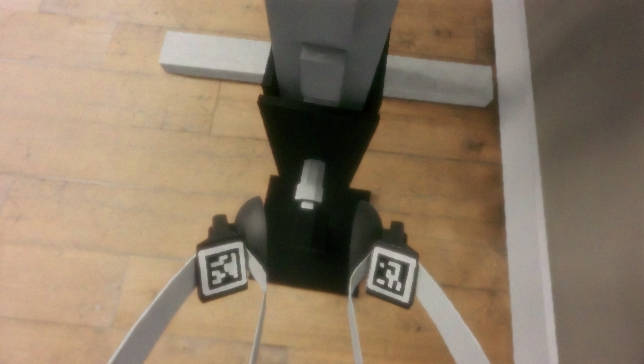

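Scene clock: 52.27 s.
r1.base_odometry: x=+1.862 y=+0.657 heading=-2.364 (m, m, rad; r1's odometry frame)
r1.turned_by_wheels: +0.000 (rad since the last result)
r1.turned_by_imu: +0.000 (rad since the last result)
r1.base_tilt: forward=+0.0 right=+1.3 (deg)
r1.lidar_m: 3.23 1.16 0.84 0.81 0.58 0.42 0.41 0.42 0.57 0.37 3.05 4.13
r1.head_depth_mm: 1025 1021 896 1011 1009 1000 1001 / 1393 1129 887 1426 1370 1230 1114 / 798 970 493 1550 1386 - 1112 / 1410 520 477 528 1346 - 1102 / 1485 1092 473 1526 1367 1216 1084 / 1455 1083 865 1580 1372 1216 1075 / 2493 1077 854 1579 1379 1211 1073
r1.base_status: not commanded
r1.joint_positions: lift_m=+0.550 arm_m=+0.070 wrist_yaw_rad=+0.078 wrist_pitch_rad=-1.083 wrist_roll_rad=+0.004 gripper_m=+0.050 head_pan_rad=-1.576 head_tilt_rad=-0.880
r1.joint_status: all done
r1.motor_effort: left_wheel=+3(3) right_wheel=-3(3) lift_m=+37(38) arm_m=-4(6) wrist_yaw_rad=-3(3) wrist_pitch_rad=+1(1) wrist_roll_rad=-1(2) gripper_m=+0(0) head_pan_rad=+4(4) head_tilt_rad=-3(3) (%)
r1.hand_pose: x=-0.0139 y=-0.3139 z=+0.4515 quat_wxyz=(+0.619, +0.387, -0.592, -0.342) (m; r1's base frame)
r1.wrist_depth_mm: 725 730 706 114 759 732 485 / 692 703 706 137 695 700 476 / 652 664 688 178 702 680 465 / 623 633 634 508 663 669 454 / 599 612 615 607 638 634 447 / 585 594 584 596 606 607 437 / 548 563 576 570 587 579 439
benchl.joint_positions: joint1_rad=-1.588 joint2_rad=+0.811 joint3_rad=+0.716 joint4_rad=-1.506 joint5_rad=-0.017 joint6_rad=+0.008 gripper_m=+0.094
benchl.joint_status: not commanded
benchl.hand: x=-0.0008 y=-0.1831 z=+0.1700 quat_wxyz=(+0.005, -0.716, -0.698, -0.017) (m; benchl's fixed frame)
benchr.joint_positions: joint1_rad=+1.353 joint2_rad=+1.874 joint3_rad=+0.878 joint4_rad=+1.002 joint5_rad=-0.007 joint6_rad=+1.588 gripper_m=+0.006
benchr.joint_status: joint4_rad time_out (moved -0.008 of +0.050); the others done
benchr.on_its_own: joint4_rad reads +1.002 and still pushes toward +1.060 since a time_out
benchr.hand: x=+0.1404 y=+0.6382 z=+0.1523 quat_wxyz=(-0.068, -0.080, -0.700, -0.706) (m; benchr's fixed frame)
pictures: r1_wrist_camera
camera_calibration (this result's frames):
r1_wrist_camera: T_world_to_cam=[[-0.994134, -0.103124, 0.0325936, -0.0638511], [-0.108141, 0.952202, -0.285687, 0.456762], [-0.00157449, -0.287536, -0.957769, 0.508053], [0, 0, 0, 1]] pos_world=[-0.013282, -0.295431, 0.61917]
Images, in order (width x height): r1_wrist_camera 644x364.

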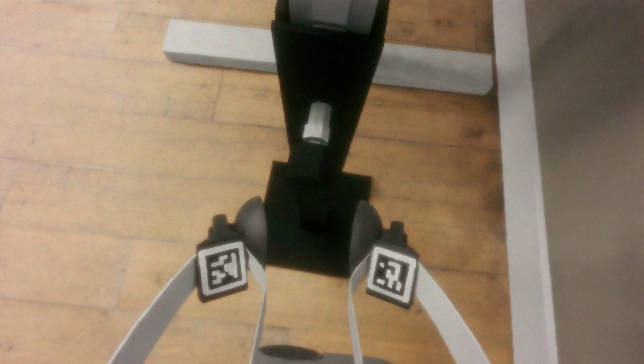

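>>> {"fn": "execute_actions", "kwargs": {
  "actions": [
    {"benchr":{"joints":{"joint2_rad":1.71,"joint4_rad":1.1}},"r1":{"joints":{"arm_m":0.085}}}
  ],
  "cameras": ["r1_wrist_camera"]
}}

Scene clock: 54.80 s.
r1.base_odometry: x=+1.862 y=+0.657 heading=-2.364 (m, m, rad; r1's odometry frame)
r1.turned_by_wheels: +0.000 (rad since the last result)
r1.turned_by_imu: +0.000 (rad since the last result)
r1.base_tilt: forward=-0.1 right=+1.3 (deg)
r1.lidar_m: 3.21 1.16 0.84 0.81 0.58 0.42 0.41 0.42 0.57 0.37 3.06 4.14
r1.head_depth_mm: 1027 1023 899 1010 1011 1001 998 / 1396 1124 892 1430 1352 1216 1114 / 800 977 488 1544 1384 - 1103 / 1429 519 472 547 1344 - 1109 / 1474 1093 468 1526 1367 1220 1085 / 1462 1081 864 1585 1365 1216 1079 / 2476 1080 855 1582 1385 1211 1075
r1.base_status: not commanded
r1.joint_positions: lift_m=+0.550 arm_m=+0.085 wrist_yaw_rad=+0.078 wrist_pitch_rad=-1.083 wrist_roll_rad=+0.004 gripper_m=+0.050 head_pan_rad=-1.576 head_tilt_rad=-0.880
r1.joint_status: all done
r1.motor_effort: left_wheel=+3(3) right_wheel=-3(3) lift_m=+37(37) arm_m=+3(4) wrist_yaw_rad=-3(3) wrist_pitch_rad=+1(1) wrist_roll_rad=-2(1) gripper_m=+0(0) head_pan_rad=+4(4) head_tilt_rad=-3(3) (%)
r1.hand_pose: x=-0.0139 y=-0.3282 z=+0.4515 quat_wxyz=(+0.619, +0.387, -0.592, -0.342) (m; r1's base frame)
r1.wrist_depth_mm: 723 738 731 98 767 714 488 / 702 703 695 115 701 680 468 / 651 669 672 150 701 679 469 / 631 632 656 205 664 659 452 / 613 611 617 599 629 630 451 / 579 592 579 598 610 604 437 / 551 555 564 576 578 572 430
benchl.joint_positions: joint1_rad=-1.588 joint2_rad=+0.811 joint3_rad=+0.716 joint4_rad=-1.506 joint5_rad=-0.017 joint6_rad=+0.008 gripper_m=+0.094
benchl.joint_status: not commanded
benchl.hand: x=-0.0008 y=-0.1831 z=+0.1700 quat_wxyz=(+0.005, -0.716, -0.698, -0.017) (m; benchl's fixed frame)
benchr.joint_positions: joint1_rad=+1.353 joint2_rad=+1.865 joint3_rad=+0.878 joint4_rad=+0.999 joint5_rad=-0.007 joint6_rad=+1.588 gripper_m=+0.006
benchr.joint_status: joint2_rad time_out (moved -0.009 of -0.164); joint4_rad time_out (moved -0.003 of +0.098)
benchr.on_its_own: joint2_rad reads +1.865 and still pushes toward +1.710 since a time_out; joint4_rad reads +0.999 and still pushes toward +1.100 since a time_out
benchr.hand: x=+0.1407 y=+0.6380 z=+0.1573 quat_wxyz=(-0.069, -0.080, -0.698, -0.708) (m; benchr's fixed frame)
pictures: r1_wrist_camera
camera_calibration (this result's frames):
r1_wrist_camera: T_world_to_cam=[[-0.994147, -0.103006, 0.0325893, -0.0652968], [-0.108026, 0.952262, -0.285529, 0.470293], [-0.00162236, -0.287378, -0.957816, 0.504008], [0, 0, 0, 1]] pos_world=[-0.0132928, -0.309728, 0.619158]
Images, in order (width x height): r1_wrist_camera 644x364.

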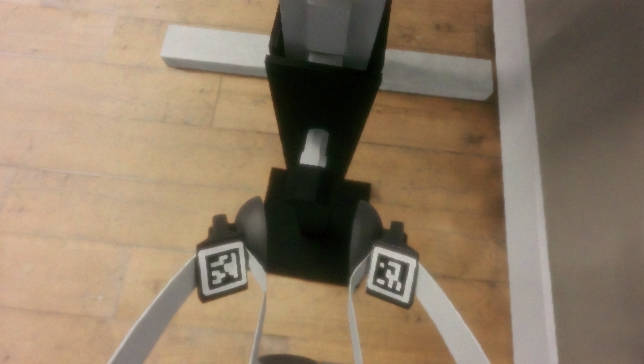

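>>> {"fn": "execute_actions", "kwargs": {
  "actions": [
    {"benchr":{"joints":{"joint2_rad":1.89,"joint4_rad":1.01,"joint3_rad":0.88}},"r1":{"joints":{"arm_m":0.0}}}
  ],
  "cameras": []
}}

>>> {"fn": "execute_actions", "kwargs": {
  "actions": [
    {"benchr":{"joints":{"gripper_m":0.04}},"r1":{"base":{"translate_m":0.3},"joints":{"wrist_pitch_rad":-0.4,"wrist_yaw_rad":3.0}}}
  ],
  "cameras": []
}}

>>> {"fn": "execute_actions", "kwargs": {
  "actions": [
    {"benchr":{"joints":{"joint2_rad":1.77,"joint3_rad":0.72,"joint4_rad":1.03}},"r1":{"base":{"translate_m":0.48},"joints":{"lift_m":0.27}}}
  ],
  "cameras": []
}}

>>> {"fn": "execute_actions", "kwargs": {
  "actions": [
    {"benchr":{"joints":{"joint2_rad":1.62,"joint3_rad":0.55,"joint4_rad":1.05}},"r1":{"base":{"rotate_rad":-0.423}}}
  ],
  "cameras": []
}}

>>> {"fn": "execute_actions", "kwargs": {
  "actions": [
    {"benchr":{"joints":{"joint2_rad":0.8,"joint3_rad":0.8,"joint6_rad":0,"gripper_m":0.093}},"r1":{"base":{"translate_m":1}}}
  ],
  "cameras": []
}}

>>> {"fn": "execute_actions", "kwargs": {
  "actions": [
    {"benchr":{"joints":{"joint4_rad":-1.5}},"r1":{"base":{"translate_m":1}}}
  ],
  "cameras": []
}}

>>> {"fn": "execute_actions", "kwargs": {
  "actions": [
    {"r1":{"base":{"translate_m":0.6}}}
  ],
  "cameras": []
}}

>>> {"fn": "execute_actions", "kwargs": {
  "actions": [
    {"r1":{"base":{"rotate_rad":2.0},"joints":{"lift_m":0.93}}}
  ],
  "cameras": ["r1_head_camera"]
}}

Scene clock: 60.00 s.
r1.base_odometry: x=+1.862 y=+0.657 heading=-2.364 (m, m, rad; r1's odometry frame)
r1.turned_by_wheels: +0.000 (rad since the last result)
r1.turned_by_imu: +0.000 (rad since the last result)
r1.base_tilt: forward=-0.1 right=+1.3 (deg)
r1.lidar_m: 3.21 1.16 0.84 0.81 0.58 0.42 0.41 0.42 0.58 0.37 3.04 4.12
r1.head_depth_mm: 1027 1019 896 1012 1012 1006 1002 / 1395 1125 888 1425 1368 1221 1114 / 796 969 492 1547 1385 1261 - / 1419 519 476 529 1353 1233 - / 1480 1097 471 1524 1373 1216 1085 / 1459 1081 860 1575 1360 1213 1079 / 2506 1074 858 1575 1373 1210 1072
r1.base_status: not commanded
r1.joint_positions: lift_m=+0.550 arm_m=+0.001 wrist_yaw_rad=+0.078 wrist_pitch_rad=-1.083 wrist_roll_rad=+0.004 gripper_m=+0.050 head_pan_rad=-1.576 head_tilt_rad=-0.880
r1.joint_status: all done
joint sent to its limit — the command would take r1.arm_m past its lower limit, so that joint was sent only as far as its limit.
r1.motor_effort: left_wheel=+3(3) right_wheel=-3(3) lift_m=+37(38) arm_m=-3(4) wrist_yaw_rad=-3(3) wrist_pitch_rad=+1(1) wrist_roll_rad=-1(1) gripper_m=+0(0) head_pan_rad=+4(5) head_tilt_rad=-3(3) (%)
r1.hand_pose: x=-0.0139 y=-0.2448 z=+0.4514 quat_wxyz=(+0.619, +0.387, -0.592, -0.342) (m; r1's base frame)
r1.wrist_depth_mm: 724 721 721 190 718 707 489 / 693 687 703 286 727 697 480 / 671 653 682 665 690 680 472 / 625 628 639 646 671 660 457 / 596 616 622 629 627 623 448 / 575 589 595 589 607 598 434 / 556 562 567 - - 574 431
benchl.joint_positions: joint1_rad=-1.588 joint2_rad=+0.811 joint3_rad=+0.716 joint4_rad=-1.506 joint5_rad=-0.017 joint6_rad=+0.008 gripper_m=+0.094
benchl.joint_status: not commanded
benchl.hand: x=-0.0008 y=-0.1831 z=+0.1700 quat_wxyz=(+0.005, -0.716, -0.698, -0.017) (m; benchl's fixed frame)
benchr.joint_positions: joint1_rad=+1.353 joint2_rad=+1.873 joint3_rad=+0.876 joint4_rad=+0.991 joint5_rad=-0.007 joint6_rad=+1.588 gripper_m=+0.006
benchr.joint_status: all done
benchr.hand: x=+0.1406 y=+0.6373 z=+0.1490 quat_wxyz=(-0.068, -0.081, -0.705, -0.701) (m; benchr's fixed frame)
pictures: none
No camera images: the call's "cameras" was empty. Leave "cameras" out to get every camera's image.

Scene clock: 64.40 s.
r1.base_odometry: x=+1.649 y=+0.446 heading=-2.364 (m, m, rad; r1's odometry frame)
r1.turned_by_wheels: +0.000 (rad since the last result)
r1.turned_by_imu: +0.000 (rad since the last result)
r1.base_tilt: forward=+0.0 right=+1.3 (deg)
r1.lidar_m: 3.21 1.16 0.85 0.81 0.84 0.73 0.71 0.73 0.48 1.98 3.05 3.99
r1.head_depth_mm: 1482 1015 896 1588 1351 1228 1104 / 1397 1123 889 1105 1384 1186 1112 / 1524 1116 886 1619 1391 1247 - / 1502 1103 877 1606 1381 1249 - / 2466 2292 925 1607 1397 1239 1067 / 2551 2471 1956 1623 1386 1213 1081 / 2558 2431 1949 1607 1384 1212 1077
r1.base_status: done
r1.joint_positions: lift_m=+0.550 arm_m=+0.001 wrist_yaw_rad=+2.997 wrist_pitch_rad=-0.421 wrist_roll_rad=+0.004 gripper_m=+0.050 head_pan_rad=-1.576 head_tilt_rad=-0.880
r1.joint_status: all done
r1.motor_effort: left_wheel=+2(7) right_wheel=-2(4) lift_m=+38(37) arm_m=-3(3) wrist_yaw_rad=+3(4) wrist_pitch_rad=+7(4) wrist_roll_rad=-2(1) gripper_m=+1(0) head_pan_rad=+4(4) head_tilt_rad=-3(3) (%)
r1.hand_pose: x=+0.0111 y=+0.0753 z=+0.5624 quat_wxyz=(+0.198, +0.701, +0.097, +0.678) (m; r1's base frame)
r1.wrist_depth_mm: 730 - 776 790 832 874 928 / 793 - 827 898 935 959 - / 860 881 947 979 - - - / 933 - - - - - - / 928 948 - 950 994 - - / 786 805 791 814 846 825 864 / 674 692 701 709 706 727 738
benchl.joint_positions: joint1_rad=-1.588 joint2_rad=+0.811 joint3_rad=+0.716 joint4_rad=-1.506 joint5_rad=-0.017 joint6_rad=+0.008 gripper_m=+0.094
benchl.joint_status: not commanded
benchl.hand: x=-0.0008 y=-0.1831 z=+0.1700 quat_wxyz=(+0.005, -0.716, -0.698, -0.017) (m; benchl's fixed frame)
benchr.joint_positions: joint1_rad=+1.353 joint2_rad=+1.873 joint3_rad=+0.876 joint4_rad=+0.995 joint5_rad=-0.007 joint6_rad=+1.588 gripper_m=+0.040
benchr.joint_status: all done
benchr.hand: x=+0.1406 y=+0.6373 z=+0.1501 quat_wxyz=(-0.068, -0.081, -0.703, -0.703) (m; benchr's fixed frame)
pictures: none
No camera images: the call's "cameras" was empty. Leave "cameras" out to get every camera's image.

Scene clock: 69.43 s.
r1.base_odometry: x=+1.307 y=+0.109 heading=-2.363 (m, m, rad; r1's odometry frame)
r1.turned_by_wheels: +0.000 (rad since the last result)
r1.turned_by_imu: +0.000 (rad since the last result)
r1.base_tilt: forward=+0.0 right=+1.3 (deg)
r1.lidar_m: 3.22 1.17 0.85 0.82 0.85 1.15 1.19 0.86 1.07 2.95 3.04 3.55
r1.head_depth_mm: 1570 1189 1952 1675 1393 1246 1106 / 1748 2552 2022 1660 1420 1235 1097 / 2556 2503 1998 1649 1419 1233 1126 / 2546 2518 1982 1645 1407 1235 1126 / 2525 2462 1960 1631 1401 1221 1090 / 2511 2461 1969 1626 1393 1216 1079 / 2541 2425 1941 1611 1385 1209 1071
r1.base_status: done
r1.joint_positions: lift_m=+0.271 arm_m=+0.001 wrist_yaw_rad=+2.998 wrist_pitch_rad=-0.420 wrist_roll_rad=+0.004 gripper_m=+0.050 head_pan_rad=-1.576 head_tilt_rad=-0.880
r1.joint_status: all done
r1.motor_effort: left_wheel=+2(11) right_wheel=-2(6) lift_m=+14(35) arm_m=-3(3) wrist_yaw_rad=+1(2) wrist_pitch_rad=+6(7) wrist_roll_rad=-2(1) gripper_m=+0(1) head_pan_rad=+4(4) head_tilt_rad=-3(3) (%)
r1.hand_pose: x=+0.0109 y=+0.0755 z=+0.2828 quat_wxyz=(+0.197, +0.701, +0.097, +0.678) (m; r1's base frame)
r1.wrist_depth_mm: 725 - 774 807 839 883 903 / 784 - 863 893 905 966 978 / 789 808 883 892 936 938 977 / 660 670 695 682 715 730 742 / 540 542 - 561 587 587 595 / 468 500 - - 487 494 503 / - - - - 418 426 431
benchl.joint_positions: joint1_rad=-1.588 joint2_rad=+0.811 joint3_rad=+0.716 joint4_rad=-1.506 joint5_rad=-0.017 joint6_rad=+0.008 gripper_m=+0.094
benchl.joint_status: not commanded
benchl.hand: x=-0.0008 y=-0.1831 z=+0.1700 quat_wxyz=(+0.005, -0.716, -0.698, -0.017) (m; benchl's fixed frame)
benchr.joint_positions: joint1_rad=+1.353 joint2_rad=+1.768 joint3_rad=+0.732 joint4_rad=+1.017 joint5_rad=-0.007 joint6_rad=+1.588 gripper_m=+0.040
benchr.joint_status: all done
benchr.hand: x=+0.1299 y=+0.5891 z=+0.1549 quat_wxyz=(-0.068, -0.081, -0.709, -0.697) (m; benchr's fixed frame)
pictures: none
No camera images: the call's "cameras" was empty. Leave "cameras" out to get every camera's image.

Scene clock: 70.70 s.
r1.base_odometry: x=+1.307 y=+0.109 heading=-2.786 (m, m, rad; r1's odometry frame)
r1.turned_by_wheels: -0.423 (rad since the last result)
r1.turned_by_imu: -0.422 (rad since the last result)
r1.base_tilt: forward=+0.0 right=+1.3 (deg)
r1.lidar_m: 3.57 2.35 1.07 0.83 0.82 0.87 1.21 1.19 0.86 1.87 2.94 3.15
r1.head_depth_mm: 1173 1144 1309 1653 1394 1240 1104 / 1394 1131 986 1543 1416 1240 1099 / 1522 1112 967 1670 1414 1233 1130 / 1502 1107 1922 1640 1401 1225 1126 / 1489 2211 1984 1644 1402 1224 1092 / 1616 2470 1969 1617 1389 1217 1072 / 2461 2436 1942 1609 1382 1212 1071
r1.base_status: done
r1.joint_positions: lift_m=+0.271 arm_m=+0.001 wrist_yaw_rad=+2.998 wrist_pitch_rad=-0.420 wrist_roll_rad=+0.004 gripper_m=+0.050 head_pan_rad=-1.576 head_tilt_rad=-0.880
r1.joint_status: not commanded
r1.motor_effort: left_wheel=+4(10) right_wheel=-4(10) lift_m=+14(14) arm_m=-3(3) wrist_yaw_rad=+2(2) wrist_pitch_rad=+6(6) wrist_roll_rad=-1(1) gripper_m=+0(0) head_pan_rad=+4(4) head_tilt_rad=-3(3) (%)
r1.hand_pose: x=+0.0109 y=+0.0755 z=+0.2828 quat_wxyz=(+0.197, +0.701, +0.097, +0.678) (m; r1's base frame)
r1.wrist_depth_mm: 622 - 818 927 - - - / 674 - 874 - - - - / 704 771 859 909 928 945 959 / 653 667 688 697 694 717 736 / 544 541 - 553 587 571 588 / 473 496 - - 488 497 499 / - - - - 417 425 425
benchl.joint_positions: joint1_rad=-1.588 joint2_rad=+0.811 joint3_rad=+0.716 joint4_rad=-1.506 joint5_rad=-0.017 joint6_rad=+0.008 gripper_m=+0.094
benchl.joint_status: not commanded
benchl.hand: x=-0.0008 y=-0.1831 z=+0.1700 quat_wxyz=(+0.005, -0.716, -0.698, -0.017) (m; benchl's fixed frame)
benchr.joint_positions: joint1_rad=+1.353 joint2_rad=+1.614 joint3_rad=+0.562 joint4_rad=+1.038 joint5_rad=-0.007 joint6_rad=+1.588 gripper_m=+0.040
benchr.joint_status: all done
benchr.hand: x=+0.1165 y=+0.5288 z=+0.1706 quat_wxyz=(-0.068, -0.081, -0.707, -0.699) (m; benchr's fixed frame)
pictures: none
No camera images: the call's "cameras" was empty. Leave "cameras" out to get every camera's image.

Scene clock: 75.83 s.
r1.base_odometry: x=+0.369 y=-0.239 heading=-2.786 (m, m, rad; r1's odometry frame)
r1.turned_by_wheels: +0.000 (rad since the last result)
r1.turned_by_imu: +0.000 (rad since the last result)
r1.base_tilt: forward=+0.0 right=+1.3 (deg)
r1.lidar_m: 2.55 2.22 1.61 1.25 1.24 1.32 1.95 1.69 2.25 2.57 2.53 2.70
r1.head_depth_mm: 2385 2376 2027 1686 1430 1243 1107 / 2721 2544 2023 1666 1425 1237 1100 / 2570 2537 2004 1655 1412 1230 1128 / 2439 2503 1985 1647 1404 1230 1125 / 2331 2470 1967 1628 1403 1219 1092 / 2207 2428 1954 1626 1399 1215 1085 / 2104 2371 1949 1620 1387 1210 1074
r1.base_status: done
r1.joint_positions: lift_m=+0.271 arm_m=+0.001 wrist_yaw_rad=+2.998 wrist_pitch_rad=-0.420 wrist_roll_rad=+0.004 gripper_m=+0.050 head_pan_rad=-1.576 head_tilt_rad=-0.880
r1.joint_status: not commanded
r1.motor_effort: left_wheel=+4(12) right_wheel=-4(8) lift_m=+14(14) arm_m=-3(3) wrist_yaw_rad=+1(2) wrist_pitch_rad=+6(6) wrist_roll_rad=-1(1) gripper_m=-1(0) head_pan_rad=+4(4) head_tilt_rad=-3(3) (%)
r1.hand_pose: x=+0.0109 y=+0.0755 z=+0.2828 quat_wxyz=(+0.197, +0.701, +0.097, +0.678) (m; r1's base frame)
r1.wrist_depth_mm: 947 - - - - - - / - - - - - - - / 839 812 897 899 921 911 966 / 652 649 668 697 700 733 749 / 535 538 - 569 583 581 595 / 470 497 - - 497 494 505 / - - - - 415 425 428
benchl.joint_positions: joint1_rad=-1.588 joint2_rad=+0.811 joint3_rad=+0.716 joint4_rad=-1.506 joint5_rad=-0.017 joint6_rad=+0.008 gripper_m=+0.094
benchl.joint_status: not commanded
benchl.hand: x=-0.0008 y=-0.1831 z=+0.1700 quat_wxyz=(+0.005, -0.716, -0.698, -0.017) (m; benchl's fixed frame)
benchr.joint_positions: joint1_rad=+1.353 joint2_rad=+0.792 joint3_rad=+0.773 joint4_rad=+1.052 joint5_rad=-0.007 joint6_rad=+0.012 gripper_m=+0.093
benchr.joint_status: all done
benchr.hand: x=+0.0669 y=+0.3050 z=+0.6515 quat_wxyz=(-0.748, +0.168, -0.206, -0.608) (m; benchr's fixed frame)
pictures: none
No camera images: the call's "cameras" was empty. Leave "cameras" out to get every camera's image.

Scene clock: 80.97 s.
r1.base_odometry: x=-0.568 y=-0.587 heading=-2.786 (m, m, rad; r1's odometry frame)
r1.turned_by_wheels: +0.000 (rad since the last result)
r1.turned_by_imu: +0.000 (rad since the last result)
r1.base_tilt: forward=-0.1 right=+1.3 (deg)
r1.lidar_m: 1.55 1.36 1.87 1.68 1.67 1.77 2.62 2.59 2.74 2.14 2.10 2.25
r1.head_depth_mm: 2398 2571 2037 1673 1426 1245 1104 / 2264 2473 2014 1682 1427 1239 1099 / 2128 2399 1994 1659 1418 1235 1131 / 2037 2324 1985 1656 1413 1222 1124 / 1949 2231 1976 1631 1401 1221 1093 / 1845 2122 1952 1634 1389 1216 1076 / 1765 2024 1946 1619 1386 1213 1071
r1.base_status: done
r1.joint_positions: lift_m=+0.271 arm_m=+0.001 wrist_yaw_rad=+2.998 wrist_pitch_rad=-0.420 wrist_roll_rad=+0.004 gripper_m=+0.050 head_pan_rad=-1.576 head_tilt_rad=-0.880
r1.joint_status: not commanded
r1.motor_effort: left_wheel=+4(13) right_wheel=-4(7) lift_m=+14(14) arm_m=-3(3) wrist_yaw_rad=+2(2) wrist_pitch_rad=+6(6) wrist_roll_rad=-1(1) gripper_m=+1(1) head_pan_rad=+4(4) head_tilt_rad=-3(3) (%)
r1.hand_pose: x=+0.0109 y=+0.0755 z=+0.2828 quat_wxyz=(+0.197, +0.701, +0.097, +0.678) (m; r1's base frame)
r1.wrist_depth_mm: - - - - - - - / - - - - - - - / 829 821 891 883 918 943 953 / 661 668 688 683 710 710 730 / 542 553 - 566 583 589 594 / 470 500 - - 493 493 497 / - - - - 412 424 430
benchl.joint_positions: joint1_rad=-1.588 joint2_rad=+0.811 joint3_rad=+0.716 joint4_rad=-1.506 joint5_rad=-0.017 joint6_rad=+0.008 gripper_m=+0.094
benchl.joint_status: not commanded
benchl.hand: x=-0.0008 y=-0.1831 z=+0.1700 quat_wxyz=(+0.005, -0.716, -0.698, -0.017) (m; benchl's fixed frame)
benchr.joint_positions: joint1_rad=+1.353 joint2_rad=+0.794 joint3_rad=+0.773 joint4_rad=-1.492 joint5_rad=-0.007 joint6_rad=+0.012 gripper_m=+0.093
benchr.joint_status: all done
benchr.hand: x=+0.0427 y=+0.1961 z=+0.1947 quat_wxyz=(-0.020, +0.621, -0.783, -0.021) (m; benchr's fixed frame)
pictures: none
No camera images: the call's "cameras" was empty. Leave "cameras" out to get every camera's image.

Scene clock: 84.80 s.
r1.base_odometry: x=-1.130 y=-0.796 heading=-2.786 (m, m, rad; r1's odometry frame)
r1.turned_by_wheels: +0.000 (rad since the last result)
r1.turned_by_imu: +0.000 (rad since the last result)
r1.base_tilt: forward=+0.0 right=+1.3 (deg)
r1.lidar_m: 0.96 1.20 0.99 1.89 1.91 2.04 3.02 3.56 2.42 1.89 1.86 1.56
r1.head_depth_mm: 2103 2435 2023 1677 1434 1247 1103 / 1996 2338 2019 1681 1424 1238 1094 / 1884 2225 2019 1671 1413 1236 1128 / 1807 2103 1996 1645 1409 1231 1125 / 1711 1992 1976 1629 1400 1217 1085 / 1630 1881 1965 1627 1388 1216 1079 / 1561 1795 1932 1617 1376 1211 1071
r1.base_status: done
r1.joint_positions: lift_m=+0.271 arm_m=+0.001 wrist_yaw_rad=+2.998 wrist_pitch_rad=-0.420 wrist_roll_rad=+0.004 gripper_m=+0.050 head_pan_rad=-1.576 head_tilt_rad=-0.880
r1.joint_status: not commanded
r1.motor_effort: left_wheel=+4(11) right_wheel=-4(7) lift_m=+14(14) arm_m=-3(3) wrist_yaw_rad=+2(2) wrist_pitch_rad=+6(6) wrist_roll_rad=-1(1) gripper_m=+0(1) head_pan_rad=+4(4) head_tilt_rad=-3(3) (%)
r1.hand_pose: x=+0.0109 y=+0.0755 z=+0.2828 quat_wxyz=(+0.197, +0.701, +0.097, +0.678) (m; r1's base frame)
r1.wrist_depth_mm: - - - - - - 941 / - - - - - - 979 / 842 812 892 897 895 940 953 / 647 674 675 686 709 725 731 / 547 551 - 561 587 581 605 / 469 499 - - 492 491 497 / - - - - 423 423 433
benchl.joint_positions: joint1_rad=-1.588 joint2_rad=+0.811 joint3_rad=+0.716 joint4_rad=-1.506 joint5_rad=-0.017 joint6_rad=+0.008 gripper_m=+0.094
benchl.joint_status: not commanded
benchl.hand: x=-0.0008 y=-0.1831 z=+0.1700 quat_wxyz=(+0.005, -0.716, -0.698, -0.017) (m; benchl's fixed frame)
benchr.joint_positions: joint1_rad=+1.353 joint2_rad=+0.794 joint3_rad=+0.773 joint4_rad=-1.492 joint5_rad=-0.007 joint6_rad=+0.012 gripper_m=+0.093
benchr.joint_status: not commanded
benchr.hand: x=+0.0427 y=+0.1961 z=+0.1947 quat_wxyz=(-0.020, +0.621, -0.783, -0.021) (m; benchr's fixed frame)
pictures: none
No camera images: the call's "cameras" was empty. Leave "cameras" out to get every camera's image.

Scene clock: 91.63 s.
r1.base_odometry: x=-1.130 y=-0.796 heading=-0.786 (m, m, rad; r1's odometry frame)
r1.turned_by_wheels: +2.000 (rad since the last result)
r1.turned_by_imu: +2.002 (rad since the last result)
r1.base_tilt: forward=-0.1 right=+1.3 (deg)
r1.lidar_m: 1.91 1.98 2.74 3.16 2.61 1.92 1.86 1.68 0.96 1.20 0.99 1.72
r1.head_depth_mm: 1026 1123 895 - - 1245 1105 / 1028 1120 863 - - 1240 1098 / 1028 1117 827 701 - 1237 - / 1026 1102 807 698 - - - / 1021 1094 798 693 - 1222 1099 / 1026 1087 816 691 - 1214 1077 / 1021 1072 785 692 1382 1209 1075
r1.base_status: done
r1.joint_positions: lift_m=+0.929 arm_m=+0.001 wrist_yaw_rad=+2.998 wrist_pitch_rad=-0.420 wrist_roll_rad=+0.004 gripper_m=+0.050 head_pan_rad=-1.576 head_tilt_rad=-0.880
r1.joint_status: all done
r1.motor_effort: left_wheel=-3(11) right_wheel=+4(10) lift_m=+38(39) arm_m=-3(3) wrist_yaw_rad=+2(2) wrist_pitch_rad=+6(6) wrist_roll_rad=-1(1) gripper_m=+1(0) head_pan_rad=+4(4) head_tilt_rad=-3(3) (%)
r1.hand_pose: x=+0.0109 y=+0.0755 z=+0.9417 quat_wxyz=(+0.197, +0.701, +0.097, +0.678) (m; r1's base frame)
r1.wrist_depth_mm: - - - - - - - / - - - - - - - / - - - - - - - / - - - - - - - / - - - - - - - / - - - - - - - / - - - - - - -
benchl.joint_positions: joint1_rad=-1.588 joint2_rad=+0.811 joint3_rad=+0.716 joint4_rad=-1.506 joint5_rad=-0.017 joint6_rad=+0.008 gripper_m=+0.094
benchl.joint_status: not commanded
benchl.hand: x=-0.0008 y=-0.1831 z=+0.1700 quat_wxyz=(+0.005, -0.716, -0.698, -0.017) (m; benchl's fixed frame)
benchr.joint_positions: joint1_rad=+1.353 joint2_rad=+0.794 joint3_rad=+0.773 joint4_rad=-1.492 joint5_rad=-0.007 joint6_rad=+0.012 gripper_m=+0.093
benchr.joint_status: not commanded
benchr.hand: x=+0.0427 y=+0.1961 z=+0.1947 quat_wxyz=(-0.020, +0.621, -0.783, -0.021) (m; benchr's fixed frame)
pictures: r1_head_camera (sideways: a quarter turn clockwise sets it upright)
camera_calibration (this result's frames):
r1_head_camera: T_world_to_cam=[[-0.0179554, 0.76959, -0.638286, 0.848029], [0.998612, -0.0178117, -0.0495674, 0.0628572], [-0.0495155, -0.63829, -0.768202, 0.952482], [0, 0, 0, 1]] pos_world=[-0.000380678, -0.0435553, 1.2761]
Images, in order (width x height): r1_head_camera 896x504.

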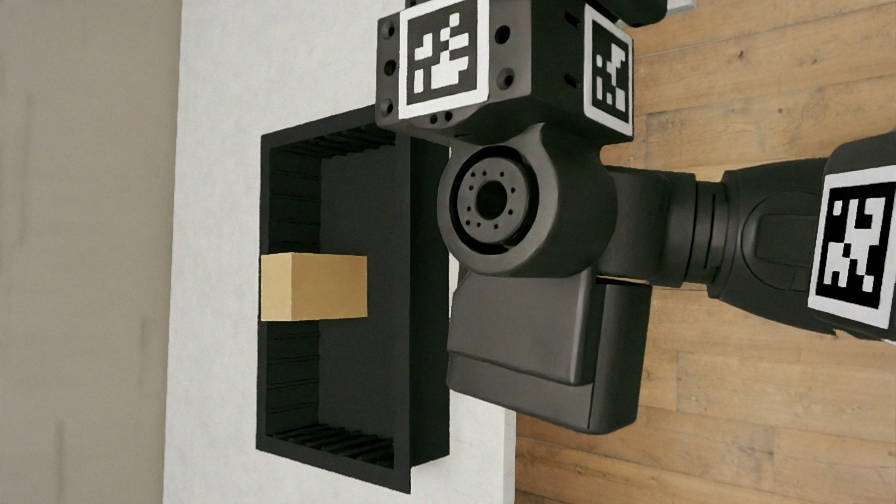

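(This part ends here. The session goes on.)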